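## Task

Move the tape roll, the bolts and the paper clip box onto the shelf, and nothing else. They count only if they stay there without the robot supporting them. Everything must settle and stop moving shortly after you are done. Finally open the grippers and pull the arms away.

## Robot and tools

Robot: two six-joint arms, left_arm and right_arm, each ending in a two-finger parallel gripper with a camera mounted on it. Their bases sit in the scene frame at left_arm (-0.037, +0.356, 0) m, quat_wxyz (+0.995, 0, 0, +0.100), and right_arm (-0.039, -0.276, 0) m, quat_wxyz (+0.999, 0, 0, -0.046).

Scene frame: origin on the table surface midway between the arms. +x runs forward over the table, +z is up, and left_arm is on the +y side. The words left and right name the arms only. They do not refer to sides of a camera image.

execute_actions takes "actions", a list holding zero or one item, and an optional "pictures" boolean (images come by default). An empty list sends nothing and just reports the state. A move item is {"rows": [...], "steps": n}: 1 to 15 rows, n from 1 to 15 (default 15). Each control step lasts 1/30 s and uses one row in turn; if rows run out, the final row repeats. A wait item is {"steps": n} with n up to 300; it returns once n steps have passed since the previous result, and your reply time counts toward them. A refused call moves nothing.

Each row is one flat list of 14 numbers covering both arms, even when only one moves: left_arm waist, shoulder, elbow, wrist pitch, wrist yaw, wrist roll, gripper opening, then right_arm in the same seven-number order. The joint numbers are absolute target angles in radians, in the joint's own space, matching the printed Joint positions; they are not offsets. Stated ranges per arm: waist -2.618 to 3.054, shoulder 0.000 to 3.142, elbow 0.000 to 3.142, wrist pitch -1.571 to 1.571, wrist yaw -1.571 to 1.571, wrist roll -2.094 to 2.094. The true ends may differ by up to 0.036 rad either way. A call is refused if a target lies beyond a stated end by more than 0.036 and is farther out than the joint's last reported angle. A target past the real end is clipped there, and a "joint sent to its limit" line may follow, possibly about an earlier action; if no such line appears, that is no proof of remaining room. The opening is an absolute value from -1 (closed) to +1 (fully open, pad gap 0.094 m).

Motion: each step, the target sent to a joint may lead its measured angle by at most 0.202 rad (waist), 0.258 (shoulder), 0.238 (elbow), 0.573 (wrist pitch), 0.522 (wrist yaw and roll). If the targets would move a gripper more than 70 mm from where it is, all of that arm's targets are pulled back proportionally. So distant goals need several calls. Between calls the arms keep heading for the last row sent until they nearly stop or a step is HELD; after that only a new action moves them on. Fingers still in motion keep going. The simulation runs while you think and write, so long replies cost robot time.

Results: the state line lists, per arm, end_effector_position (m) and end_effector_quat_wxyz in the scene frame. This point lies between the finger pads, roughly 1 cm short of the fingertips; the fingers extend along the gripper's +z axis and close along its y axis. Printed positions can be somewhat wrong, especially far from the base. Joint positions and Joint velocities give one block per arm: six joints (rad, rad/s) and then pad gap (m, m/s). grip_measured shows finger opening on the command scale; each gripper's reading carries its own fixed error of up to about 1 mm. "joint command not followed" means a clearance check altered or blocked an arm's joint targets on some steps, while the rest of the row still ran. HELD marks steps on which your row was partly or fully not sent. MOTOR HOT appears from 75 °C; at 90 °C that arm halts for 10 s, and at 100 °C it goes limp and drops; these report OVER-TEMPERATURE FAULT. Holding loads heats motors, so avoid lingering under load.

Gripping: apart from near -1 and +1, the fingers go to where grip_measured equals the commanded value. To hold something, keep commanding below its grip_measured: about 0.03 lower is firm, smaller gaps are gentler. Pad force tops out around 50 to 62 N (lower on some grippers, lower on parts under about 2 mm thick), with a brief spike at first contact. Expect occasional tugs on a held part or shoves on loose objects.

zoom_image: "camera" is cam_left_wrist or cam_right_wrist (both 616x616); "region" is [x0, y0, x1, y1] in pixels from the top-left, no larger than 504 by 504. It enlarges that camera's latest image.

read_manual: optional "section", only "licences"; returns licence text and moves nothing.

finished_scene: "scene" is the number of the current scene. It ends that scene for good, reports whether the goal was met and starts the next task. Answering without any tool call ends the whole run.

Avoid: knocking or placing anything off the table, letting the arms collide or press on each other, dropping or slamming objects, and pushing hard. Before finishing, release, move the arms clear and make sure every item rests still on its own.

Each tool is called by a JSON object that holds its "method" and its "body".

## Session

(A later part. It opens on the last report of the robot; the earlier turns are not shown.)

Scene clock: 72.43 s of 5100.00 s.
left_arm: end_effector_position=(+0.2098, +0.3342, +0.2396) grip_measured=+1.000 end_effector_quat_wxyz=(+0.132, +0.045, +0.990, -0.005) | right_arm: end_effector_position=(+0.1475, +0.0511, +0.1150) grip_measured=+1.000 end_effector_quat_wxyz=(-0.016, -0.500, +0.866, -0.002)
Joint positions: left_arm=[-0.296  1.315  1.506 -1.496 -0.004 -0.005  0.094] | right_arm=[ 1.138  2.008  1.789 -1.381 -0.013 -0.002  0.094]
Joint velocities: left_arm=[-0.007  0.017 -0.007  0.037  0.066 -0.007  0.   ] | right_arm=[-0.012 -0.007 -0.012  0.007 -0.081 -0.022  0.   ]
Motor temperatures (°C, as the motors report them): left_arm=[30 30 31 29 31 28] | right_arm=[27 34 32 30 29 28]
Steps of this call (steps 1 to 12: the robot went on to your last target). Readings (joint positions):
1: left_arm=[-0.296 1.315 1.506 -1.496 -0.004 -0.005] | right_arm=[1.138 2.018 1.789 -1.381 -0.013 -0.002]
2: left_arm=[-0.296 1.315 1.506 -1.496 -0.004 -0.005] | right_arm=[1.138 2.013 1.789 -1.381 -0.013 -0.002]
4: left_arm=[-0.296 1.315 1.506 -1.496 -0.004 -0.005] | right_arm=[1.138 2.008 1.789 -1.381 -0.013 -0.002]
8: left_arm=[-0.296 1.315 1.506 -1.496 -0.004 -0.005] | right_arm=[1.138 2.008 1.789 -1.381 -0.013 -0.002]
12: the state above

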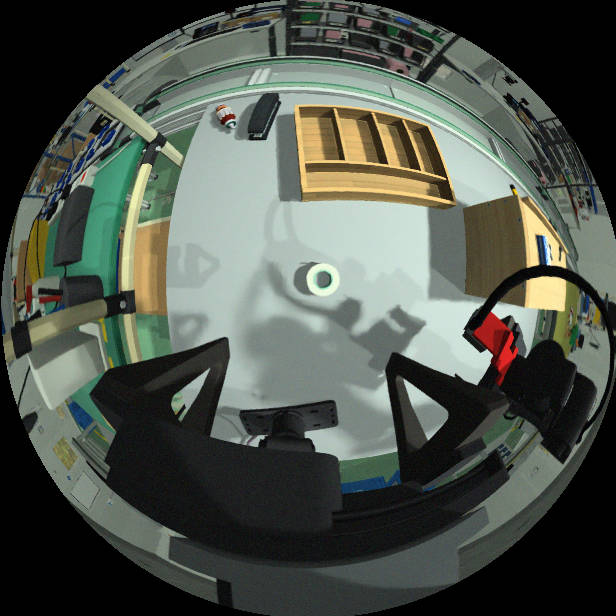

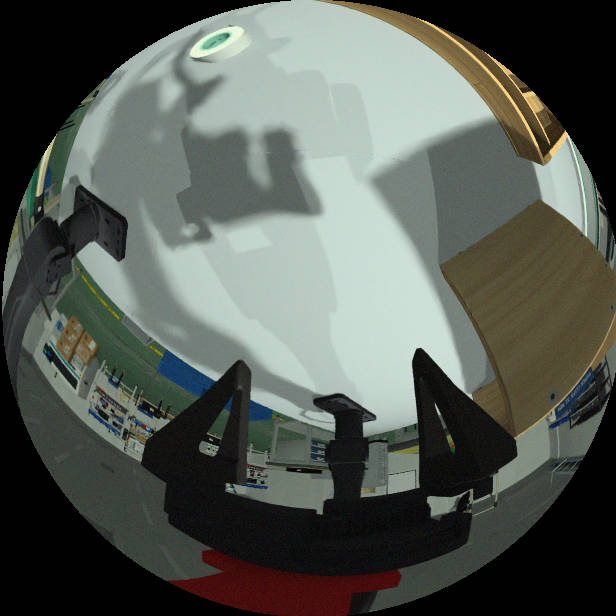

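{"method": "execute_actions", "body": {"actions": [{"rows":[[-0.3,1.67,1.09,-1.0,0,0,1,0.9,1.4,1.6,-1.5,0,0,1]],"steps":15}], "pictures": false}}

{"method": "execute_actions", "body": {"actions": [{"steps":20}]}}

Scene clock: 74.27 s of 5100.00 s.
left_arm: end_effector_position=(+0.2174, +0.3335, +0.0349) grip_measured=+1.000 end_effector_quat_wxyz=(-0.066, +0.045, +0.997, +0.006) | right_arm: end_effector_position=(+0.1469, -0.0842, +0.2653) grip_measured=+1.000 end_effector_quat_wxyz=(+0.161, -0.384, +0.907, +0.067)
Joint positions: left_arm=[-0.296  1.708  1.065 -1.06  -0.004 -0.005  0.094] | right_arm=[ 0.892  1.347  1.615 -1.488  0.    -0.003  0.094]
Joint velocities: left_arm=[ 0.012 -0.212 -0.007  0.271  0.007  0.007  0.   ] | right_arm=[-0.002  0.1    0.002 -0.227  0.007  0.066  0.   ]
Motor temperatures (°C, as the motors report them): left_arm=[30 30 31 29 31 28] | right_arm=[27 35 32 30 29 28]
Steps of this call (steps 1 to 30: the robot went on to your last target; steps 31 to 40: nothing new was sent; steps 41 to 55: all 15 steps of this action). Readings (joint positions):
41: left_arm=[-0.296 1.322 1.491 -1.471 -0.004 -0.005] | right_arm=[1.127 1.987 1.764 -1.369 -0.019 -0.003]
42: left_arm=[-0.296 1.335 1.466 -1.432 -0.004 -0.005] | right_arm=[1.105 1.953 1.723 -1.370 -0.023 -0.003]
44: left_arm=[-0.296 1.399 1.401 -1.352 -0.004 -0.005] | right_arm=[1.030 1.867 1.661 -1.402 -0.023 -0.003]
48: left_arm=[-0.296 1.581 1.221 -1.184 -0.004 -0.005] | right_arm=[0.901 1.635 1.615 -1.440 -0.004 -0.003]
55: the state above

Scene clock: 74.93 s of 5100.00 s.
left_arm: end_effector_position=(+0.2292, +0.3323, +0.0378) grip_measured=+1.000 end_effector_quat_wxyz=(-0.037, +0.045, +0.998, +0.004) | right_arm: end_effector_position=(+0.1514, -0.0795, +0.2508) grip_measured=+1.000 end_effector_quat_wxyz=(+0.133, -0.386, +0.911, +0.056)
Joint positions: left_arm=[-0.296  1.692  1.065 -1.018 -0.004 -0.005  0.094] | right_arm=[ 0.892  1.403  1.615 -1.494  0.    -0.003  0.094]
Joint velocities: left_arm=[-0.002 -0.002  0.007  0.037 -0.081 -0.007  0.   ] | right_arm=[-0.007  0.017 -0.002 -0.037  0.037  0.022  0.   ]
Motor temperatures (°C, as the motors report them): left_arm=[30 30 31 29 31 28] | right_arm=[27 34 32 30 29 28]
Steps of this call (steps 1 to 20: the robot went on to your last target). Readings (joint positions):
1: left_arm=[-0.296 1.702 1.065 -1.050 -0.004 -0.005] | right_arm=[0.892 1.355 1.615 -1.493 0.000 -0.003]
2: left_arm=[-0.296 1.697 1.065 -1.043 -0.004 -0.005] | right_arm=[0.892 1.367 1.615 -1.494 0.000 -0.003]
4: left_arm=[-0.296 1.692 1.065 -1.032 -0.004 -0.005] | right_arm=[0.892 1.389 1.615 -1.494 0.000 -0.003]
8: left_arm=[-0.296 1.692 1.065 -1.023 -0.004 -0.005] | right_arm=[0.892 1.403 1.615 -1.494 0.000 -0.003]
20: the state above

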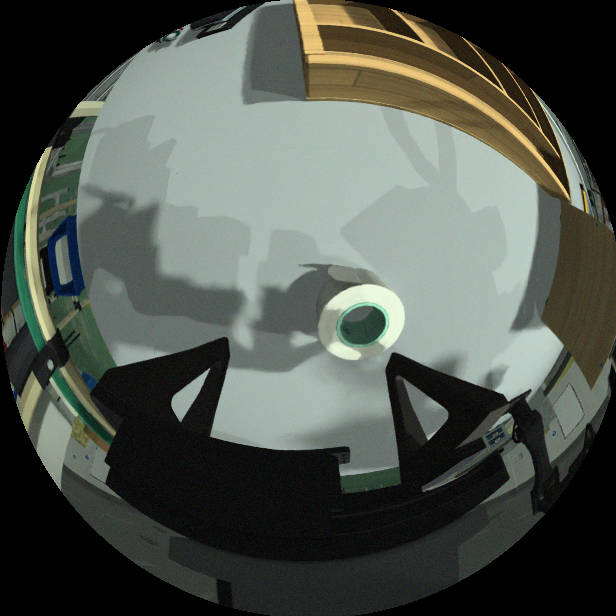

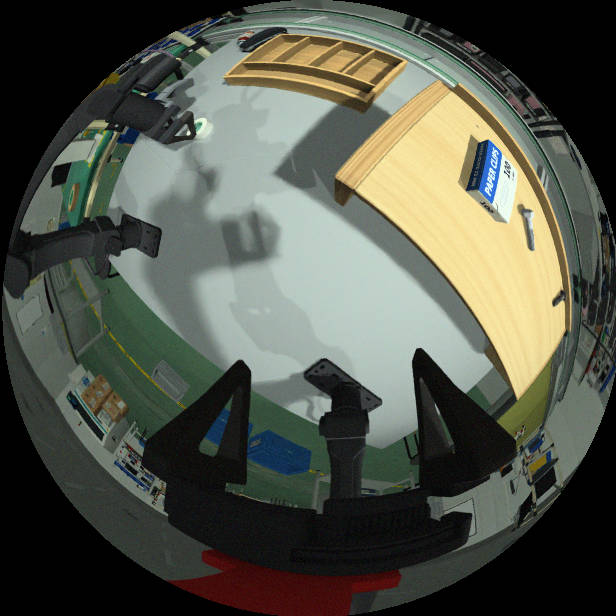

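{"method": "execute_actions", "body": {"actions": [{"rows":[[-0.3,1.64,1.09,-0.98,0,0,1,0.9,1.4,1.6,-1.5,0,0,1],[-0.3,1.64,1.09,-0.98,0,0,1,0.9,1.4,1.6,-1.5,0,0,1],[-0.3,1.64,1.09,-0.98,0,0,1,0.9,1.4,1.6,-1.5,0,0,1],[-0.3,1.64,1.09,-0.98,0,0,1,0.9,1.4,1.6,-1.5,0,0,1],[-0.3,1.64,1.09,-0.98,0,0,1,0.9,1.4,1.6,-1.5,0,0,1],[-0.39,1.66,1.1,-0.98,0,0,1,0.9,1.4,1.6,-1.5,0,0,1]],"steps":15}]}}

Scene clock: 77.03 s of 5100.00 s.
left_arm: end_effector_position=(+0.2354, +0.3044, +0.0460) grip_measured=+1.000 end_effector_quat_wxyz=(-0.009, +0.093, +0.996, +0.001) | right_arm: end_effector_position=(+0.1514, -0.0795, +0.2508) grip_measured=+1.000 end_effector_quat_wxyz=(+0.133, -0.386, +0.911, +0.056)
Joint positions: left_arm=[-0.391  1.665  1.072 -0.996  0.001 -0.005  0.094] | right_arm=[ 0.892  1.403  1.615 -1.494  0.    -0.003  0.094]
Joint velocities: left_arm=[-0.002 -0.002  0.007 -0.007 -0.007 -0.037  0.   ] | right_arm=[ 0.012  0.007 -0.007 -0.037 -0.007 -0.022  0.   ]
Motor temperatures (°C, as the motors report them): left_arm=[30 30 32 29 31 28] | right_arm=[27 34 32 30 29 28]
Steps of this call (steps 1 to 15: the robot went on to your last target; steps 16 to 48: nothing new was sent; steps 49 to 63: all 15 steps of this action). Readings (joint positions):
49: left_arm=[-0.296 1.689 1.065 -1.015 -0.004 -0.005] | right_arm=[0.892 1.403 1.615 -1.494 0.000 -0.003]
50: left_arm=[-0.296 1.684 1.065 -1.013 -0.004 -0.005] | right_arm=[0.892 1.403 1.615 -1.494 0.000 -0.003]
52: left_arm=[-0.296 1.670 1.065 -1.006 -0.004 -0.005] | right_arm=[0.892 1.403 1.615 -1.494 0.000 -0.003]
56: left_arm=[-0.350 1.665 1.071 -0.999 -0.008 -0.005] | right_arm=[0.892 1.403 1.615 -1.494 0.000 -0.003]
63: the state above

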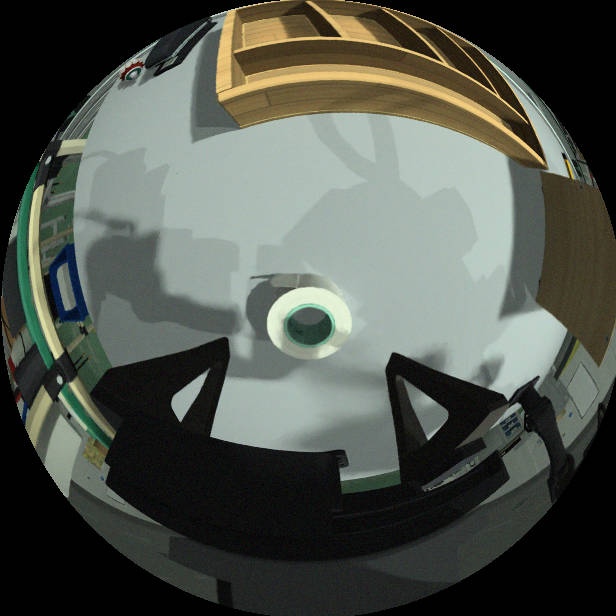

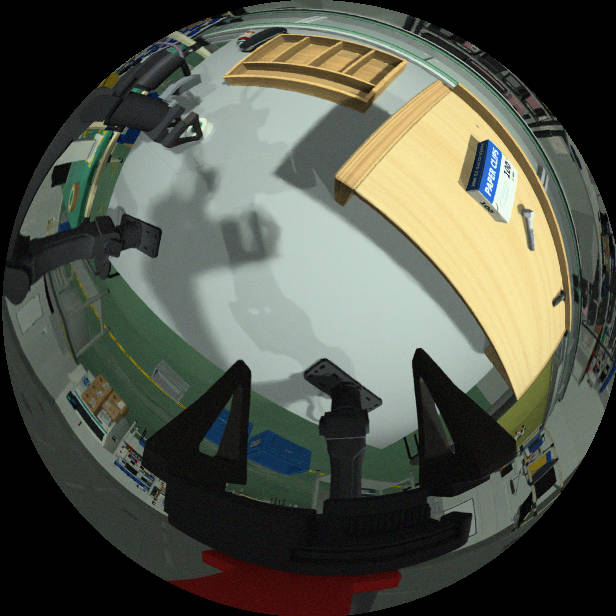

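Centred. Descend a bit outward.

{"method": "execute_actions", "body": {"actions": [{"rows":[[-0.39,1.73,1.12,-0.94,0,0,1,0.9,1.4,1.6,-1.5,0,0,1],[-0.39,1.73,1.12,-0.94,0,0,1,0.9,1.4,1.6,-1.5,0,0,1],[-0.39,1.79,1.11,-0.885,0,0,1,0.9,1.4,1.6,-1.5,0,0,1]],"steps":15}]}}

Scene clock: 78.13 s of 5100.00 s.
left_arm: end_effector_position=(+0.2530, +0.3010, +0.0132) grip_measured=+1.000 end_effector_quat_wxyz=(-0.022, +0.093, +0.995, +0.002) | right_arm: end_effector_position=(+0.1514, -0.0795, +0.2508) grip_measured=+1.000 end_effector_quat_wxyz=(+0.133, -0.386, +0.911, +0.056)
Joint positions: left_arm=[-0.391  1.804  1.095 -0.905  0.001 -0.005  0.094] | right_arm=[ 0.892  1.403  1.615 -1.494  0.    -0.003  0.094]
Joint velocities: left_arm=[-0.012  0.007 -0.027  0.037  0.051 -0.007  0.   ] | right_arm=[-0.007 -0.007 -0.002  0.095  0.037  0.007  0.   ]
Motor temperatures (°C, as the motors report them): left_arm=[30 30 32 29 31 28] | right_arm=[27 34 32 30 29 28]
Steps of this call (steps 1 to 15: the robot went on to your last target; steps 16 to 18: nothing new was sent; steps 19 to 33: all 15 steps of this action). Readings (joint positions):
19: left_arm=[-0.391 1.673 1.077 -0.996 0.001 -0.005] | right_arm=[0.892 1.403 1.615 -1.494 0.000 -0.003]
20: left_arm=[-0.391 1.687 1.085 -0.990 0.001 -0.005] | right_arm=[0.892 1.403 1.615 -1.494 0.000 -0.003]
22: left_arm=[-0.391 1.736 1.095 -0.957 0.001 -0.005] | right_arm=[0.892 1.403 1.615 -1.494 0.000 -0.003]
26: left_arm=[-0.391 1.803 1.095 -0.920 0.001 -0.005] | right_arm=[0.892 1.403 1.615 -1.494 0.000 -0.003]
33: the state above

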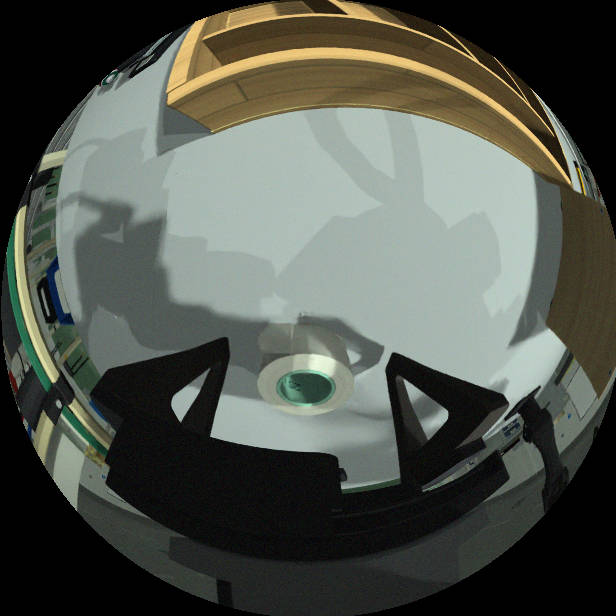

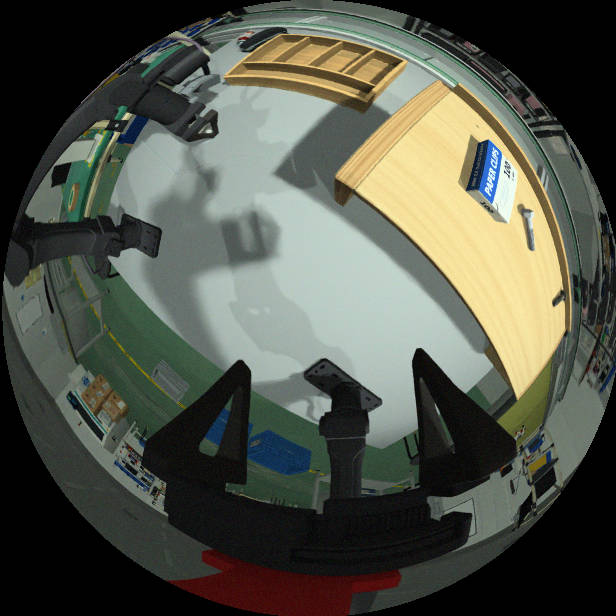

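{"method": "execute_actions", "body": {"actions": [{"rows":[[-0.39,1.79,1.11,-0.885,0,0,0.5,0.9,1.4,1.6,-1.5,0,0,1],[-0.39,1.79,1.11,-0.885,0,0,0.5,0.9,1.4,1.6,-1.5,0,0,1],[-0.39,1.79,1.11,-0.885,0,0,0.3,0.9,1.4,1.6,-1.5,0,0,1],[-0.39,1.79,1.11,-0.885,0,0,0.3,0.9,1.4,1.6,-1.5,0,0,1],[-0.39,1.79,1.11,-0.885,0,0,0.0,0.9,1.4,1.6,-1.5,0,0,1]],"steps":15}]}}

Scene clock: 79.67 s of 5100.00 s.
left_arm: end_effector_position=(+0.2538, +0.3009, +0.0131) grip_measured=+0.029 end_effector_quat_wxyz=(-0.020, +0.093, +0.995, +0.002) | right_arm: end_effector_position=(+0.1514, -0.0795, +0.2508) grip_measured=+1.000 end_effector_quat_wxyz=(+0.133, -0.386, +0.911, +0.056)
Joint positions: left_arm=[-0.391  1.804  1.095 -0.902  0.001 -0.005  0.048] | right_arm=[ 0.892  1.403  1.615 -1.494  0.    -0.003  0.094]
Joint velocities: left_arm=[-0.002 -0.007 -0.002 -0.095  0.022  0.022 -0.   ] | right_arm=[-0.002 -0.012  0.007  0.007 -0.037 -0.022  0.   ]
Motor temperatures (°C, as the motors report them): left_arm=[30 30 32 29 31 28] | right_arm=[27 34 32 30 29 28]
Steps of this call (steps 1 to 15: the robot went on to your last target; steps 16 to 31: nothing new was sent; steps 32 to 46: all 15 steps of this action). Readings (joint positions):
32: left_arm=[-0.391 1.804 1.095 -0.903 0.001 -0.005] | right_arm=[0.892 1.403 1.615 -1.494 0.000 -0.003]
33: left_arm=[-0.391 1.804 1.095 -0.903 0.001 -0.005] | right_arm=[0.892 1.403 1.615 -1.494 0.000 -0.003]
35: left_arm=[-0.391 1.804 1.095 -0.903 0.001 -0.005] | right_arm=[0.892 1.403 1.615 -1.494 0.000 -0.003]
39: left_arm=[-0.391 1.804 1.095 -0.903 0.001 -0.005] | right_arm=[0.892 1.403 1.615 -1.494 0.000 -0.003]
46: the state above

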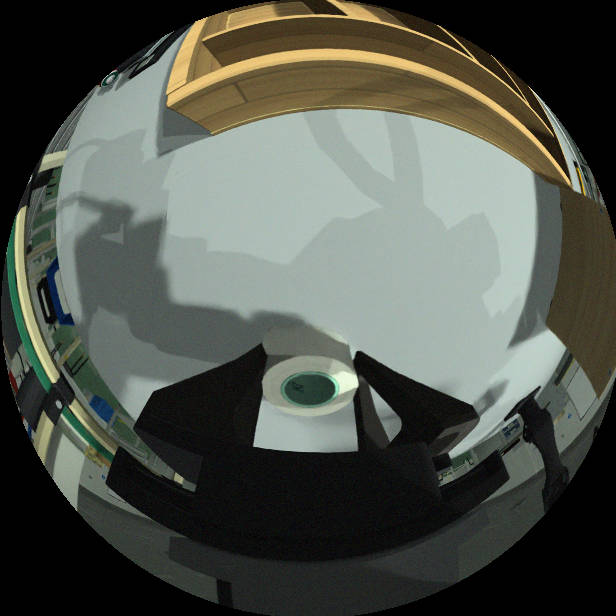

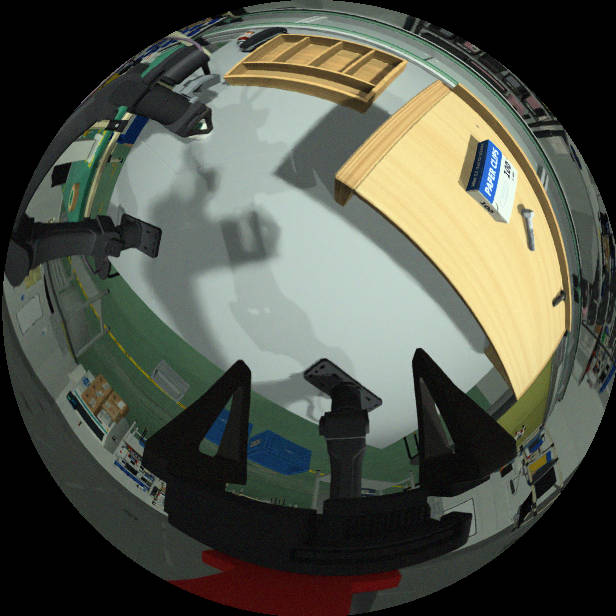

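{"method": "execute_actions", "body": {"actions": [{"rows":[[-0.39,1.66,1.1,-0.98,0,0,0.0,0.1,1.3,1.6,-1.5,0,0,1],[-0.39,1.66,1.1,-0.98,0,0,0.0,0.1,1.3,1.6,-1.5,0,0,1],[-0.39,1.66,1.1,-0.98,0,0,0.0,0.1,1.3,1.6,-1.5,0,0,1],[-0.39,1.66,1.1,-0.98,0,0,0.0,0.1,1.3,1.6,-1.5,0,0,1],[-0.39,1.66,1.1,-0.98,0,0,0.0,0.1,1.3,1.6,-1.5,0,0,1],[-1.35,1.66,1.1,-0.98,0,0,0.0,0.1,1.3,1.6,-1.5,0,0,1]],"steps":15}], "pictures": false}}

{"method": "execute_actions", "body": {"actions": [{"steps":18}], "pictures": false}}

{"method": "execute_actions", "body": {"actions": [{"rows":[[-1.35,1.74,1.11,-0.94,0,0,0.0,0.1,1.3,1.6,-1.5,0,0,1],[-1.35,1.74,1.11,-0.94,0,0,0.0,0.1,1.3,1.6,-1.5,0,0,1],[-1.35,1.785,1.11,-0.885,0,0,0.0,0.1,1.3,1.6,-1.5,0,0,1]],"steps":15}], "pictures": false}}

Scene clock: 83.00 s of 5100.00 s.
left_arm: end_effector_position=(+0.1580, +0.1370, +0.0492) grip_measured=+0.029 end_effector_quat_wxyz=(+0.019, +0.410, +0.912, -0.006) | right_arm: end_effector_position=(+0.2221, -0.2746, +0.2712) grip_measured=+1.000 end_effector_quat_wxyz=(+0.187, -0.004, +0.982, -0.004)
Joint positions: left_arm=[-1.052  1.668  1.089 -0.952 -0.006 -0.005  0.048] | right_arm=[ 0.102  1.312  1.606 -1.488  0.009 -0.002  0.094]
Joint velocities: left_arm=[-2.147 -0.002 -0.002 -0.081  0.051  0.022 -0.   ] | right_arm=[-0.012 -0.002 -0.012 -0.022  0.037  0.022  0.   ]
Motor temperatures (°C, as the motors report them): left_arm=[30 31 32 29 31 28] | right_arm=[27 33 32 30 29 28]
Steps of this call (steps 1 to 15: the robot went on to your last target; steps 16 to 85: nothing new was sent; steps 86 to 100: all 15 steps of this action). Readings (joint positions):
86: left_arm=[-0.391 1.791 1.093 -0.905 0.001 -0.005] | right_arm=[0.862 1.394 1.612 -1.490 -0.018 -0.005]
87: left_arm=[-0.391 1.767 1.089 -0.919 0.001 -0.005] | right_arm=[0.800 1.381 1.607 -1.488 -0.023 -0.005]
89: left_arm=[-0.391 1.708 1.089 -0.941 0.001 -0.005] | right_arm=[0.645 1.348 1.606 -1.487 -0.018 -0.005]
93: left_arm=[-0.525 1.667 1.089 -0.952 -0.020 -0.005] | right_arm=[0.333 1.312 1.606 -1.487 -0.009 -0.004]
100: the state above

Scene clock: 83.60 s of 5100.00 s.
left_arm: end_effector_position=(+0.0793, +0.0913, +0.0491) grip_measured=+0.029 end_effector_quat_wxyz=(+0.008, +0.545, +0.838, -0.009) | right_arm: end_effector_position=(+0.2218, -0.2746, +0.2711) grip_measured=+1.000 end_effector_quat_wxyz=(+0.186, -0.004, +0.982, -0.004)
Joint positions: left_arm=[-1.358  1.668  1.089 -0.968  0.007 -0.004  0.048] | right_arm=[ 0.102  1.312  1.606 -1.49   0.009 -0.002  0.094]
Joint velocities: left_arm=[-0.007 -0.007 -0.007 -0.037 -0.022 -0.007 -0.001] | right_arm=[ 0.017 -0.007  0.007 -0.081 -0.037  0.037  0.   ]
Motor temperatures (°C, as the motors report them): left_arm=[30 31 32 29 31 28] | right_arm=[27 33 32 30 29 28]
Steps of this call (steps 1 to 18: the robot went on to your last target). Readings (joint positions):
1: left_arm=[-1.128 1.668 1.089 -0.952 -0.005 -0.005] | right_arm=[0.102 1.312 1.606 -1.489 0.009 -0.002]
2: left_arm=[-1.204 1.668 1.089 -0.952 -0.004 -0.005] | right_arm=[0.102 1.312 1.606 -1.489 0.009 -0.002]
4: left_arm=[-1.328 1.668 1.089 -0.952 0.007 -0.005] | right_arm=[0.102 1.312 1.606 -1.490 0.009 -0.002]
8: left_arm=[-1.373 1.668 1.089 -0.961 0.017 -0.004] | right_arm=[0.102 1.312 1.606 -1.490 0.009 -0.002]
18: the state above

Scene clock: 84.10 s of 5100.00 s.
left_arm: end_effector_position=(+0.0816, +0.0862, +0.0136) grip_measured=+0.029 end_effector_quat_wxyz=(-0.019, +0.545, +0.838, +0.009) | right_arm: end_effector_position=(+0.2217, -0.2746, +0.2711) grip_measured=+1.000 end_effector_quat_wxyz=(+0.186, -0.004, +0.982, -0.004)
Joint positions: left_arm=[-1.358  1.801  1.093 -0.904  0.006 -0.004  0.048] | right_arm=[ 0.102  1.312  1.606 -1.49   0.009 -0.002  0.094]
Joint velocities: left_arm=[-0.002 -0.007 -0.002 -0.037  0.007  0.022  0.   ] | right_arm=[-0.007 -0.012 -0.012  0.037 -0.037  0.051  0.   ]
Motor temperatures (°C, as the motors report them): left_arm=[30 31 32 29 31 28] | right_arm=[27 33 32 30 29 28]
Steps of this call (steps 1 to 15: all 15 steps of this action). Readings (joint positions):
1: left_arm=[-1.358 1.676 1.090 -0.968 0.007 -0.004] | right_arm=[0.102 1.312 1.606 -1.490 0.009 -0.002]
2: left_arm=[-1.358 1.690 1.092 -0.964 0.007 -0.004] | right_arm=[0.102 1.312 1.606 -1.490 0.009 -0.002]
4: left_arm=[-1.358 1.739 1.093 -0.943 0.007 -0.004] | right_arm=[0.102 1.312 1.606 -1.490 0.009 -0.002]
8: left_arm=[-1.358 1.801 1.093 -0.917 0.006 -0.004] | right_arm=[0.102 1.312 1.606 -1.490 0.009 -0.002]
15: the state above

{"method": "execute_actions", "body": {"actions": [{"rows":[[-1.35,1.785,1.11,-0.885,0,0,0.8,0.1,1.3,1.6,-1.5,0,0,1],[-1.35,1.785,1.11,-0.885,0,0,0.8,0.1,1.3,1.6,-1.5,0,0,1],[-1.35,1.785,1.11,-0.885,0,0,0.8,0.1,1.3,1.6,-1.5,0,0,1],[-1.35,1.785,1.11,-0.885,0,0,0.8,0.1,1.3,1.6,-1.5,0,0,1],[-1.35,1.785,1.11,-0.885,0,0,0.8,0.1,1.3,1.6,-1.5,0,0,1],[-1.35,1.55,1.2,-1.2,0,0,1,0.1,1.3,1.6,-1.5,0,0,1]],"steps":15}], "pictures": false}}

{"method": "execute_actions", "body": {"actions": [{"rows":[[0.2,1.3,1.5,-1.5,0,0,1,0.1,1.3,1.6,-1.5,0,0,1]],"steps":15}], "pictures": false}}

{"method": "execute_actions", "body": {"actions": [{"rows":[[0.2,1.3,1.5,-1.5,0,0,1,1.34,1.5,1.6,-1.4,0,0,1]],"steps":15}], "pictures": false}}

{"method": "execute_actions", "body": {"actions": [{"rows":[[0.2,1.3,1.5,-1.5,0,0,1,1.34,1.75,1.6,-1.3,0,0,1],[0.2,1.3,1.5,-1.5,0,0,1,1.34,1.75,1.6,-1.3,0,0,1],[0.2,1.3,1.5,-1.5,0,0,1,1.34,1.75,1.6,-1.3,0,0,1],[0.2,1.3,1.5,-1.5,0,0,1,1.34,1.75,1.6,-1.3,0,0,1],[0.2,1.3,1.5,-1.5,0,0,1,1.34,1.97,1.58,-1.17,0,0,1]],"steps":15}], "pictures": false}}

{"method": "execute_actions", "body": {"actions": [{"steps":15}]}}

Scene clock: 86.27 s of 5100.00 s.
left_arm: end_effector_position=(+0.0773, +0.0962, +0.1098) grip_measured=+1.000 end_effector_quat_wxyz=(+0.035, +0.545, +0.837, -0.027) | right_arm: end_effector_position=(+0.2217, -0.2746, +0.2711) grip_measured=+1.000 end_effector_quat_wxyz=(+0.186, -0.004, +0.982, -0.004)
Joint positions: left_arm=[-1.358  1.538  1.198 -1.143  0.006 -0.004  0.094] | right_arm=[ 0.102  1.312  1.606 -1.49   0.009 -0.002  0.094]
Joint velocities: left_arm=[-0.007  0.12  -0.007 -0.403 -0.081  0.007  0.   ] | right_arm=[-0.012 -0.017 -0.007 -0.066 -0.007 -0.007  0.   ]
Motor temperatures (°C, as the motors report them): left_arm=[30 31 32 29 31 28] | right_arm=[27 33 32 31 29 28]
Steps of this call (steps 1 to 15: the robot went on to your last target; steps 16 to 50: nothing new was sent; steps 51 to 65: all 15 steps of this action). Readings (joint positions):
51: left_arm=[-1.358 1.801 1.093 -0.902 0.006 -0.004] | right_arm=[0.102 1.312 1.606 -1.490 0.009 -0.002]
52: left_arm=[-1.358 1.801 1.093 -0.902 0.006 -0.004] | right_arm=[0.102 1.312 1.606 -1.490 0.009 -0.002]
54: left_arm=[-1.358 1.801 1.093 -0.902 0.006 -0.004] | right_arm=[0.102 1.312 1.606 -1.490 0.009 -0.002]
58: left_arm=[-1.358 1.709 1.114 -1.006 0.006 -0.004] | right_arm=[0.102 1.312 1.606 -1.490 0.009 -0.002]
65: the state above

Scene clock: 86.77 s of 5100.00 s.
left_arm: end_effector_position=(+0.2084, +0.2824, +0.2420) grip_measured=+1.000 end_effector_quat_wxyz=(+0.155, +0.143, +0.977, -0.025) | right_arm: end_effector_position=(+0.2217, -0.2746, +0.2711) grip_measured=+1.000 end_effector_quat_wxyz=(+0.186, -0.004, +0.982, -0.004)
Joint positions: left_arm=[-0.494  1.302  1.492 -1.446  0.003 -0.004  0.094] | right_arm=[ 0.102  1.312  1.606 -1.49   0.009 -0.002  0.094]
Joint velocities: left_arm=[ 2.151  0.056 -0.027 -0.256 -0.037 -0.125  0.   ] | right_arm=[-0.007  0.007 -0.012 -0.081 -0.095  0.022  0.   ]
Motor temperatures (°C, as the motors report them): left_arm=[30 31 32 29 31 28] | right_arm=[27 33 32 31 29 28]
Steps of this call (steps 1 to 15: all 15 steps of this action). Readings (joint positions):
1: left_arm=[-1.346 1.534 1.209 -1.173 0.012 -0.004] | right_arm=[0.102 1.312 1.606 -1.490 0.009 -0.002]
2: left_arm=[-1.321 1.521 1.229 -1.210 0.014 -0.004] | right_arm=[0.102 1.312 1.606 -1.490 0.009 -0.002]
4: left_arm=[-1.247 1.473 1.292 -1.269 0.014 -0.004] | right_arm=[0.102 1.312 1.606 -1.490 0.009 -0.002]
8: left_arm=[-1.034 1.362 1.438 -1.352 0.015 -0.004] | right_arm=[0.102 1.312 1.606 -1.490 0.009 -0.002]
15: the state above

Scene clock: 87.27 s of 5100.00 s.
left_arm: end_effector_position=(+0.1895, +0.4548, +0.2385) grip_measured=+1.000 end_effector_quat_wxyz=(+0.132, -0.200, +0.970, +0.031) | right_arm: end_effector_position=(+0.1203, -0.0070, +0.2197) grip_measured=+1.000 end_effector_quat_wxyz=(+0.114, -0.491, +0.861, +0.062)
Joint positions: left_arm=[ 0.201  1.304  1.492 -1.486 -0.008 -0.004  0.094] | right_arm=[ 1.131  1.528  1.6   -1.383  0.006  0.001  0.094]
Joint velocities: left_arm=[-0.002 -0.017 -0.002 -0.051  0.066 -0.037  0.   ] | right_arm=[ 2.132 -0.032  0.012 -0.007 -0.125  0.007  0.   ]
Motor temperatures (°C, as the motors report them): left_arm=[30 31 32 29 31 28] | right_arm=[27 33 32 31 29 28]
Steps of this call (steps 1 to 15: all 15 steps of this action). Readings (joint positions):
1: left_arm=[-0.418 1.304 1.492 -1.451 0.003 -0.004] | right_arm=[0.128 1.327 1.608 -1.490 0.023 0.000]
2: left_arm=[-0.341 1.304 1.492 -1.455 0.003 -0.004] | right_arm=[0.181 1.350 1.611 -1.480 0.026 0.001]
4: left_arm=[-0.189 1.304 1.492 -1.461 0.002 -0.004] | right_arm=[0.309 1.425 1.611 -1.451 0.025 0.001]
8: left_arm=[0.110 1.304 1.492 -1.467 -0.001 -0.004] | right_arm=[0.596 1.538 1.604 -1.395 0.018 0.001]
15: the state above

Scene clock: 87.77 s of 5100.00 s.
left_arm: end_effector_position=(+0.1887, +0.4539, +0.2382) grip_measured=+1.000 end_effector_quat_wxyz=(+0.130, -0.200, +0.971, +0.029) | right_arm: end_effector_position=(+0.0730, +0.0704, +0.0591) grip_measured=+1.000 end_effector_quat_wxyz=(-0.028, -0.585, +0.810, -0.014)
Joint positions: left_arm=[ 0.201  1.304  1.492 -1.49  -0.005 -0.004  0.094] | right_arm=[ 1.345  2.011  1.569 -1.191 -0.01   0.001  0.094]
Joint velocities: left_arm=[-0.002  0.007 -0.002 -0.007 -0.051 -0.037  0.   ] | right_arm=[ 0.012 -0.217  0.007  0.051 -0.007 -0.022  0.   ]
Motor temperatures (°C, as the motors report them): left_arm=[30 31 32 29 31 28] | right_arm=[27 33 32 31 29 28]
Steps of this call (steps 1 to 15: all 15 steps of this action). Readings (joint positions):
1: left_arm=[0.201 1.304 1.492 -1.487 -0.007 -0.004] | right_arm=[1.199 1.543 1.604 -1.382 0.001 0.001]
2: left_arm=[0.201 1.304 1.492 -1.488 -0.007 -0.004] | right_arm=[1.253 1.570 1.610 -1.373 -0.003 0.001]
4: left_arm=[0.201 1.304 1.492 -1.489 -0.006 -0.004] | right_arm=[1.322 1.657 1.611 -1.342 -0.007 0.001]
8: left_arm=[0.201 1.304 1.492 -1.490 -0.005 -0.004] | right_arm=[1.345 1.885 1.611 -1.255 -0.010 0.001]
15: the state above

Scene clock: 88.27 s of 5100.00 s.
left_arm: end_effector_position=(+0.1886, +0.4539, +0.2382) grip_measured=+1.000 end_effector_quat_wxyz=(+0.130, -0.200, +0.971, +0.029) | right_arm: end_effector_position=(+0.0742, +0.0742, +0.0704) grip_measured=+1.000 end_effector_quat_wxyz=(-0.011, -0.585, +0.811, -0.002)
Joint positions: left_arm=[ 0.201  1.304  1.492 -1.491 -0.005 -0.004  0.094] | right_arm=[ 1.345  1.978  1.569 -1.182 -0.01   0.001  0.094]
Joint velocities: left_arm=[-0.012  0.012 -0.017 -0.066 -0.022  0.037  0.   ] | right_arm=[ 0.007  0.002 -0.007  0.051 -0.022 -0.037  0.   ]
Motor temperatures (°C, as the motors report them): left_arm=[30 31 32 29 31 28] | right_arm=[27 33 32 31 29 28]
Steps of this call (steps 1 to 15: the robot went on to your last target). Readings (joint positions):
1: left_arm=[0.201 1.304 1.492 -1.490 -0.005 -0.004] | right_arm=[1.345 2.002 1.569 -1.188 -0.010 0.001]
2: left_arm=[0.201 1.304 1.492 -1.490 -0.005 -0.004] | right_arm=[1.345 1.994 1.569 -1.187 -0.010 0.001]
4: left_arm=[0.201 1.304 1.492 -1.490 -0.005 -0.004] | right_arm=[1.345 1.982 1.569 -1.184 -0.010 0.001]
8: left_arm=[0.201 1.304 1.492 -1.491 -0.005 -0.004] | right_arm=[1.345 1.978 1.569 -1.183 -0.010 0.001]
15: the state above

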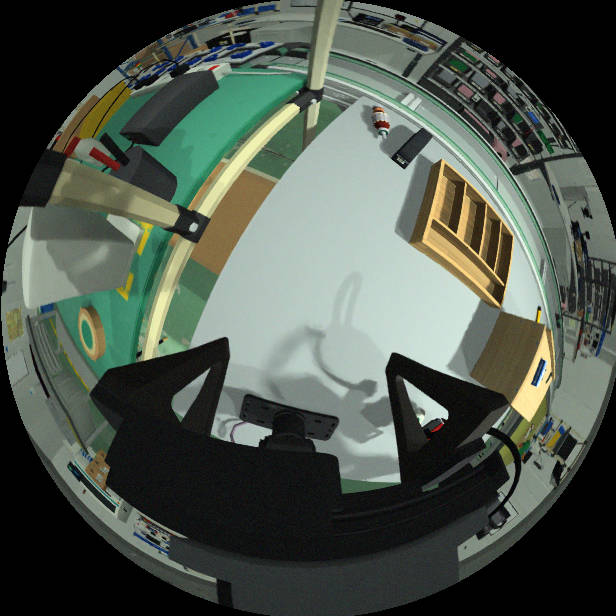

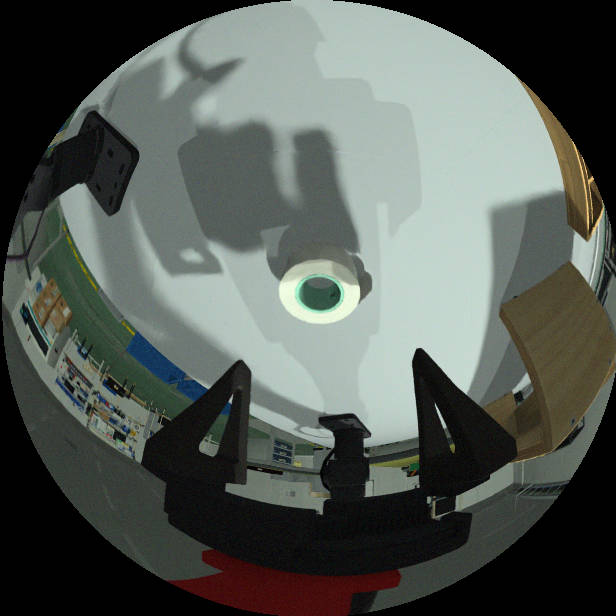

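{"method": "execute_actions", "body": {"actions": [{"rows":[[0.2,1.3,1.5,-1.5,0,0,1,1.36,2.04,1.57,-1.09,0,0,1],[0.2,1.3,1.5,-1.5,0,0,1,1.36,2.04,1.57,-1.09,0,0,1],[0.2,1.3,1.5,-1.5,0,0,1,1.36,2.04,1.57,-1.09,0,0,1],[0.2,1.3,1.5,-1.5,0,0,1,1.36,2.04,1.57,-1.09,0,0,1],[0.2,1.3,1.5,-1.5,0,0,1,1.36,2.105,1.545,-1.0,0,0,1]],"steps":15}]}}

Scene clock: 90.00 s of 5100.00 s.
left_arm: end_effector_position=(+0.1886, +0.4538, +0.2382) grip_measured=+1.000 end_effector_quat_wxyz=(+0.130, -0.200, +0.971, +0.028) | right_arm: end_effector_position=(+0.0797, +0.0989, +0.0175) grip_measured=+1.000 end_effector_quat_wxyz=(-0.007, -0.588, +0.809, +0.001)
Joint positions: left_arm=[ 0.201  1.304  1.492 -1.491 -0.004 -0.004  0.094] | right_arm=[ 1.351  2.114  1.556 -1.023 -0.01   0.001  0.094]
Joint velocities: left_arm=[ 0.002  0.002 -0.012 -0.007 -0.022 -0.022  0.   ] | right_arm=[-0.012  0.002 -0.002  0.081  0.007 -0.007  0.   ]
Motor temperatures (°C, as the motors report them): left_arm=[30 31 32 29 31 28] | right_arm=[27 33 32 30 29 28]
Steps of this call (steps 1 to 15: the robot went on to your last target; steps 16 to 37: nothing new was sent; steps 38 to 52: all 15 steps of this action). Readings (joint positions):
38: left_arm=[0.201 1.304 1.492 -1.491 -0.005 -0.004] | right_arm=[1.345 1.983 1.569 -1.176 -0.010 0.001]
39: left_arm=[0.201 1.304 1.492 -1.491 -0.005 -0.004] | right_arm=[1.346 1.990 1.569 -1.161 -0.010 0.001]
41: left_arm=[0.201 1.304 1.492 -1.491 -0.004 -0.004] | right_arm=[1.349 2.013 1.569 -1.136 -0.010 0.001]
45: left_arm=[0.201 1.304 1.492 -1.491 -0.004 -0.004] | right_arm=[1.351 2.087 1.569 -1.062 -0.010 0.001]
52: the state above

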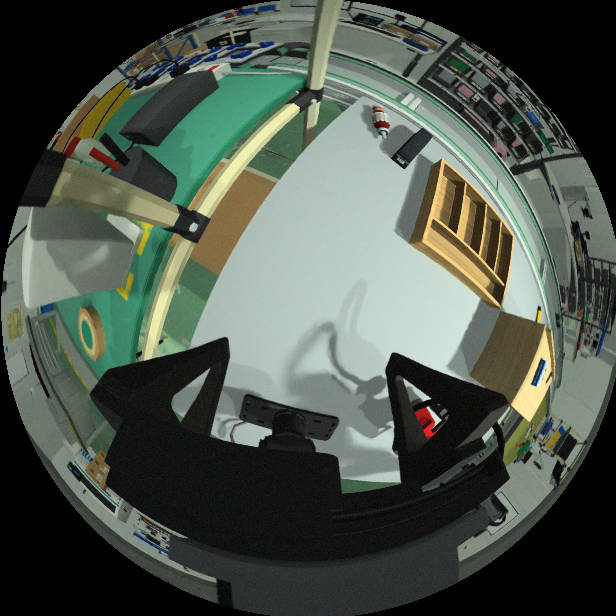

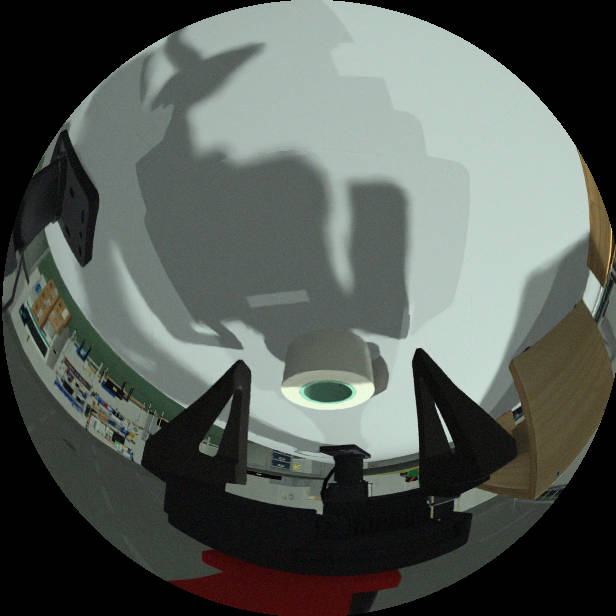

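{"method": "execute_actions", "body": {"actions": [{"rows":[[0.2,1.3,1.5,-1.5,0,0,1,1.36,2.105,1.545,-1.0,0,0,0.4],[0.2,1.3,1.5,-1.5,0,0,1,1.36,2.105,1.545,-1.0,0,0,0.4],[0.2,1.3,1.5,-1.5,0,0,1,1.36,2.105,1.545,-1.0,0,0,0.2],[0.2,1.3,1.5,-1.5,0,0,1,1.36,2.105,1.545,-1.0,0,0,0.2],[0.2,1.3,1.5,-1.5,0,0,1,1.36,2.105,1.545,-1.0,0,0,0.0]],"steps":15}], "pictures": false}}

{"method": "execute_actions", "body": {"actions": [{"rows":[[0.2,1.3,1.5,-1.5,0,0,1,1.36,1.85,1.6,-1.2,0,0,0.0],[0.2,1.3,1.5,-1.5,0,0,1,1.36,1.85,1.6,-1.2,0,0,0.0],[0.2,1.3,1.5,-1.5,0,0,1,1.36,1.85,1.6,-1.2,0,0,0.0],[0.2,1.3,1.5,-1.5,0,0,1,1.36,1.6,1.8,-1.45,0,0,0.0],[0.2,1.3,1.5,-1.5,0,0,1,1.36,1.6,1.8,-1.45,0,0,0.0],[0.2,1.3,1.5,-1.5,0,0,1,1.36,1.6,1.8,-1.45,0,0,0.0],[0.2,1.3,1.5,-1.5,0,0,1,1.36,1.5,2.0,-1.5,0,0,0.0]],"steps":15}]}}

Scene clock: 92.00 s of 5100.00 s.
left_arm: end_effector_position=(+0.1886, +0.4538, +0.2382) grip_measured=+1.000 end_effector_quat_wxyz=(+0.130, -0.200, +0.971, +0.028) | right_arm: end_effector_position=(+0.0807, +0.1014, +0.0175) grip_measured=+0.010 end_effector_quat_wxyz=(-0.002, -0.588, +0.809, +0.004)
Joint positions: left_arm=[ 0.201  1.304  1.492 -1.491 -0.004 -0.004  0.094] | right_arm=[ 1.351  2.114  1.556 -1.012 -0.009  0.001  0.047]
Joint velocities: left_arm=[ 0.002 -0.002  0.012 -0.051 -0.081 -0.037  0.   ] | right_arm=[-0.017  0.002 -0.002 -0.022  0.007 -0.007  0.   ]
Motor temperatures (°C, as the motors report them): left_arm=[30 31 32 29 31 28] | right_arm=[27 34 32 30 29 28]
Steps of this call (steps 1 to 15: the robot went on to your last target; steps 16 to 45: nothing new was sent; steps 46 to 60: all 15 steps of this action). Readings (joint positions):
46: left_arm=[0.201 1.304 1.492 -1.491 -0.004 -0.004] | right_arm=[1.351 2.114 1.556 -1.012 -0.010 0.001]
47: left_arm=[0.201 1.304 1.492 -1.491 -0.004 -0.004] | right_arm=[1.351 2.114 1.556 -1.012 -0.010 0.001]
49: left_arm=[0.201 1.304 1.492 -1.491 -0.004 -0.004] | right_arm=[1.351 2.114 1.556 -1.012 -0.010 0.001]
53: left_arm=[0.201 1.304 1.492 -1.491 -0.004 -0.004] | right_arm=[1.351 2.114 1.556 -1.012 -0.009 0.001]
60: the state above

Scene clock: 92.50 s of 5100.00 s.
left_arm: end_effector_position=(+0.1886, +0.4538, +0.2382) grip_measured=+1.000 end_effector_quat_wxyz=(+0.130, -0.200, +0.971, +0.028) | right_arm: end_effector_position=(+0.0734, +0.0788, +0.2918) grip_measured=+0.010 end_effector_quat_wxyz=(+0.204, -0.570, +0.781, +0.154)
Joint positions: left_arm=[ 0.201  1.304  1.492 -1.491 -0.004 -0.004  0.094] | right_arm=[ 1.351  1.612  1.893 -1.336 -0.009  0.001  0.047]
Joint velocities: left_arm=[ 0.007 -0.022 -0.012  0.007  0.007  0.051  0.   ] | right_arm=[-0.022 -0.989  0.862 -0.579  0.066  0.007 -0.   ]
Motor temperatures (°C, as the motors report them): left_arm=[30 31 32 29 31 28] | right_arm=[27 34 32 30 29 28]
Steps of this call (steps 1 to 15: all 15 steps of this action). Readings (joint positions):
1: left_arm=[0.201 1.304 1.492 -1.491 -0.004 -0.004] | right_arm=[1.351 2.099 1.556 -1.020 -0.009 0.001]
2: left_arm=[0.201 1.304 1.492 -1.491 -0.004 -0.004] | right_arm=[1.351 2.077 1.555 -1.047 -0.009 0.001]
4: left_arm=[0.201 1.304 1.492 -1.491 -0.004 -0.004] | right_arm=[1.351 2.005 1.570 -1.106 -0.009 0.001]
8: left_arm=[0.201 1.304 1.492 -1.491 -0.004 -0.004] | right_arm=[1.351 1.863 1.680 -1.217 -0.009 0.001]
15: the state above

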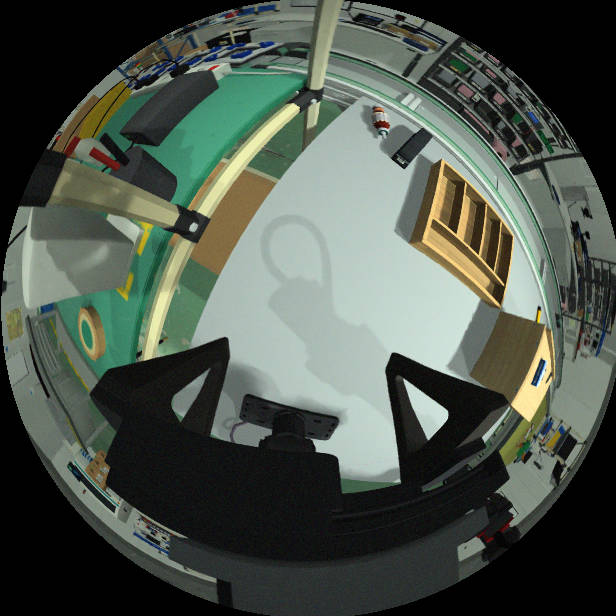

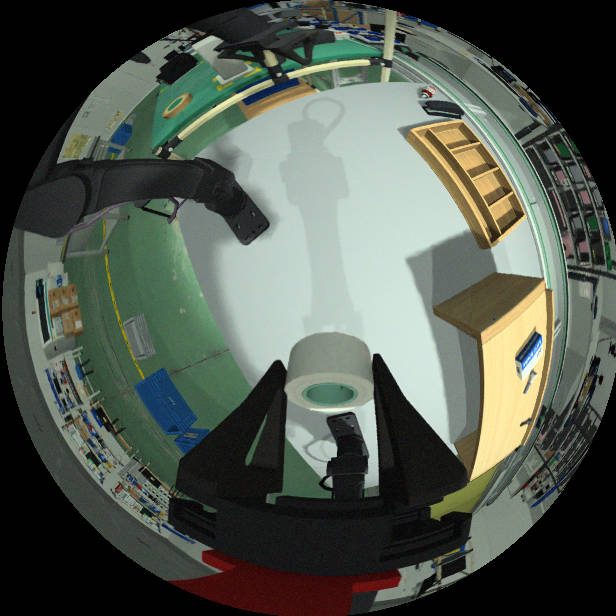

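{"method": "execute_actions", "body": {"actions": [{"rows":[[0.2,1.3,1.5,-1.5,0,0,1,0.7,1.5,2.0,-1.5,0,0,-0.02]],"steps":15}], "pictures": false}}

{"method": "execute_actions", "body": {"actions": [{"rows":[[0.2,1.3,1.5,-1.5,0,0,1,0.07,1.5,2.05,-1.5,0,0,-0.02]],"steps":15}], "pictures": false}}

{"method": "execute_actions", "body": {"actions": [{"rows":[[0.2,1.3,1.5,-1.5,0,0,1,0.07,1.6,2.1,-1.5,0,0,-0.02],[0.2,1.3,1.5,-1.5,0,0,1,0.07,1.6,2.1,-1.5,0,0,-0.02],[0.2,1.3,1.5,-1.5,0,0,1,0.07,1.6,2.1,-1.5,0,0,-0.02],[0.2,1.3,1.5,-1.5,0,0,1,0.07,1.8,2.25,-1.5,0,0,-0.02],[0.2,1.3,1.5,-1.5,0,0,1,0.07,1.8,2.25,-1.5,0,0,-0.02],[0.2,1.3,1.5,-1.5,0,0,1,0.07,1.8,2.25,-1.5,0,0,-0.02],[0.2,1.3,1.5,-1.5,0,0,1,0.07,1.8,2.25,-1.5,0,0,-0.02],[0.2,1.3,1.5,-1.5,0,0,1,0.07,1.9,2.3,-1.5,0,0,-0.02],[0.2,1.3,1.5,-1.5,0,0,1,0.07,1.9,2.3,-1.5,0,0,-0.02],[0.2,1.3,1.5,-1.5,0,0,1,0.07,1.9,2.3,-1.5,0,0,-0.02],[0.2,1.3,1.5,-1.5,0,0,1,0.07,2.0,2.3,-1.5,0,0,-0.02]],"steps":15}], "pictures": false}}

{"method": "execute_actions", "body": {"actions": [{"rows":[[0.2,1.3,1.5,-1.5,0,0,1,0.07,2.06,2.28,-1.5,0,0,-0.02]],"steps":15}]}}

Scene clock: 94.90 s of 5100.00 s.
left_arm: end_effector_position=(+0.1886, +0.4538, +0.2382) grip_measured=+1.000 end_effector_quat_wxyz=(+0.130, -0.200, +0.971, +0.028) | right_arm: end_effector_position=(+0.2299, -0.0932, +0.3435) grip_measured=-0.005 end_effector_quat_wxyz=(+0.273, -0.283, +0.916, +0.079)
Joint positions: left_arm=[ 0.201  1.304  1.492 -1.491 -0.004 -0.004  0.094] | right_arm=[ 0.694  1.506  2.004 -1.492  0.01  -0.001  0.047]
Joint velocities: left_arm=[ 0.002 -0.007  0.012 -0.051 -0.007  0.022  0.   ] | right_arm=[-0.007 -0.022 -0.002 -0.007  0.081 -0.095 -0.   ]
Motor temperatures (°C, as the motors report them): left_arm=[30 31 32 29 31 28] | right_arm=[27 34 32 31 29 28]
Steps of this call (steps 1 to 30: the robot went on to your last target; steps 31 to 57: nothing new was sent; steps 58 to 72: all 15 steps of this action). Readings (joint positions):
58: left_arm=[0.201 1.304 1.492 -1.491 -0.004 -0.004] | right_arm=[1.321 1.503 2.004 -1.493 -0.028 -0.002]
59: left_arm=[0.201 1.304 1.492 -1.491 -0.004 -0.004] | right_arm=[1.261 1.503 2.004 -1.493 -0.035 -0.002]
61: left_arm=[0.201 1.304 1.492 -1.491 -0.004 -0.004] | right_arm=[1.111 1.504 2.004 -1.492 -0.029 -0.002]
65: left_arm=[0.201 1.304 1.492 -1.491 -0.004 -0.004] | right_arm=[0.808 1.506 2.004 -1.491 -0.016 -0.002]
72: the state above

Scene clock: 95.40 s of 5100.00 s.
left_arm: end_effector_position=(+0.1886, +0.4538, +0.2382) grip_measured=+1.000 end_effector_quat_wxyz=(+0.130, -0.200, +0.971, +0.028) | right_arm: end_effector_position=(+0.2866, -0.2868, +0.3469) grip_measured=-0.005 end_effector_quat_wxyz=(+0.289, +0.015, +0.957, -0.010)
Joint positions: left_arm=[ 0.201  1.304  1.492 -1.491 -0.004 -0.004  0.094] | right_arm=[ 0.064  1.506  2.015 -1.492  0.012 -0.002  0.047]
Joint velocities: left_arm=[ 0.007  0.002  0.007 -0.022 -0.081  0.007  0.   ] | right_arm=[-0.002 -0.002 -0.007 -0.007 -0.066  0.037 -0.   ]
Motor temperatures (°C, as the motors report them): left_arm=[30 31 32 29 31 28] | right_arm=[27 34 32 31 29 28]
Steps of this call (steps 1 to 15: all 15 steps of this action). Readings (joint positions):
1: left_arm=[0.201 1.304 1.492 -1.491 -0.004 -0.004] | right_arm=[0.663 1.506 2.007 -1.494 -0.011 -0.003]
2: left_arm=[0.201 1.304 1.492 -1.491 -0.004 -0.004] | right_arm=[0.604 1.506 2.009 -1.493 -0.021 -0.003]
4: left_arm=[0.201 1.304 1.492 -1.491 -0.004 -0.004] | right_arm=[0.454 1.506 2.013 -1.492 -0.018 -0.003]
8: left_arm=[0.201 1.304 1.492 -1.491 -0.004 -0.004] | right_arm=[0.155 1.506 2.015 -1.490 -0.006 -0.003]
15: the state above

Scene clock: 95.90 s of 5100.00 s.
left_arm: end_effector_position=(+0.1886, +0.4538, +0.2382) grip_measured=+1.000 end_effector_quat_wxyz=(+0.130, -0.200, +0.971, +0.028) | right_arm: end_effector_position=(+0.4002, -0.2900, +0.2381) grip_measured=-0.005 end_effector_quat_wxyz=(+0.163, +0.015, +0.986, -0.008)
Joint positions: left_arm=[ 0.201  1.304  1.492 -1.491 -0.004 -0.004  0.094] | right_arm=[ 0.064  2.025  2.27  -1.488  0.011 -0.002  0.047]
Joint velocities: left_arm=[ 0.007 -0.002  0.002 -0.007 -0.007  0.037  0.   ] | right_arm=[ 0.007  0.501 -0.002 -0.051 -0.007  0.037  0.   ]
Motor temperatures (°C, as the motors report them): left_arm=[30 31 32 29 31 28] | right_arm=[27 34 32 31 29 28]
Steps of this call (steps 1 to 15: all 15 steps of this action). Readings (joint positions):
1: left_arm=[0.201 1.304 1.492 -1.491 -0.004 -0.004] | right_arm=[0.064 1.518 2.031 -1.504 0.011 -0.002]
2: left_arm=[0.201 1.304 1.492 -1.491 -0.004 -0.004] | right_arm=[0.064 1.536 2.054 -1.508 0.011 -0.002]
4: left_arm=[0.201 1.304 1.492 -1.491 -0.004 -0.004] | right_arm=[0.064 1.598 2.116 -1.526 0.011 -0.002]
8: left_arm=[0.201 1.304 1.492 -1.491 -0.004 -0.004] | right_arm=[0.064 1.787 2.242 -1.494 0.011 -0.002]
15: the state above

Scene clock: 96.40 s of 5100.00 s.
left_arm: end_effector_position=(+0.1886, +0.4538, +0.2382) grip_measured=+1.000 end_effector_quat_wxyz=(+0.130, -0.200, +0.971, +0.028) | right_arm: end_effector_position=(+0.4040, -0.2900, +0.2181) grip_measured=-0.005 end_effector_quat_wxyz=(+0.137, +0.014, +0.990, -0.007)
Joint positions: left_arm=[ 0.201  1.304  1.492 -1.491 -0.004 -0.004  0.094] | right_arm=[ 0.064  2.072  2.27  -1.493  0.011 -0.002  0.047]
Joint velocities: left_arm=[-0.002  0.017 -0.012  0.037  0.007 -0.022  0.   ] | right_arm=[-0.007  0.002  0.007 -0.051  0.007  0.007  0.   ]
Motor temperatures (°C, as the motors report them): left_arm=[30 31 32 29 31 28] | right_arm=[27 34 32 31 29 28]
Steps of this call (steps 1 to 15: all 15 steps of this action). Readings (joint positions):
1: left_arm=[0.201 1.304 1.492 -1.491 -0.004 -0.004] | right_arm=[0.064 2.044 2.270 -1.489 0.011 -0.002]
2: left_arm=[0.201 1.304 1.492 -1.491 -0.004 -0.004] | right_arm=[0.064 2.056 2.270 -1.490 0.011 -0.002]
4: left_arm=[0.201 1.304 1.492 -1.491 -0.004 -0.004] | right_arm=[0.064 2.070 2.270 -1.491 0.011 -0.002]
8: left_arm=[0.201 1.304 1.492 -1.491 -0.004 -0.004] | right_arm=[0.064 2.072 2.270 -1.492 0.011 -0.002]
15: the state above

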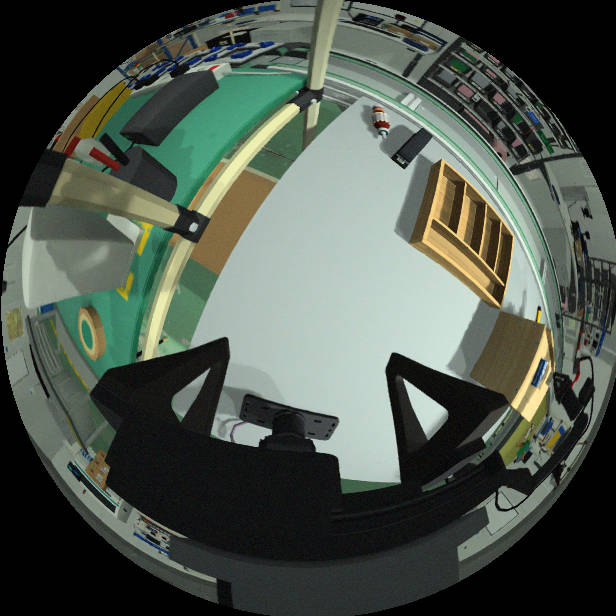

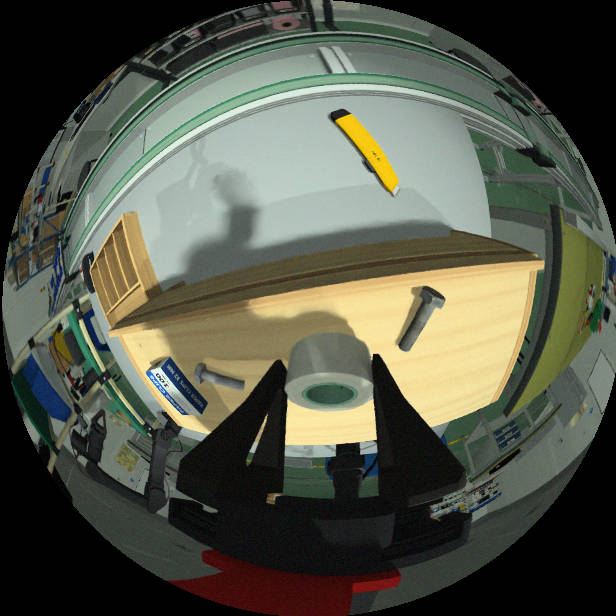

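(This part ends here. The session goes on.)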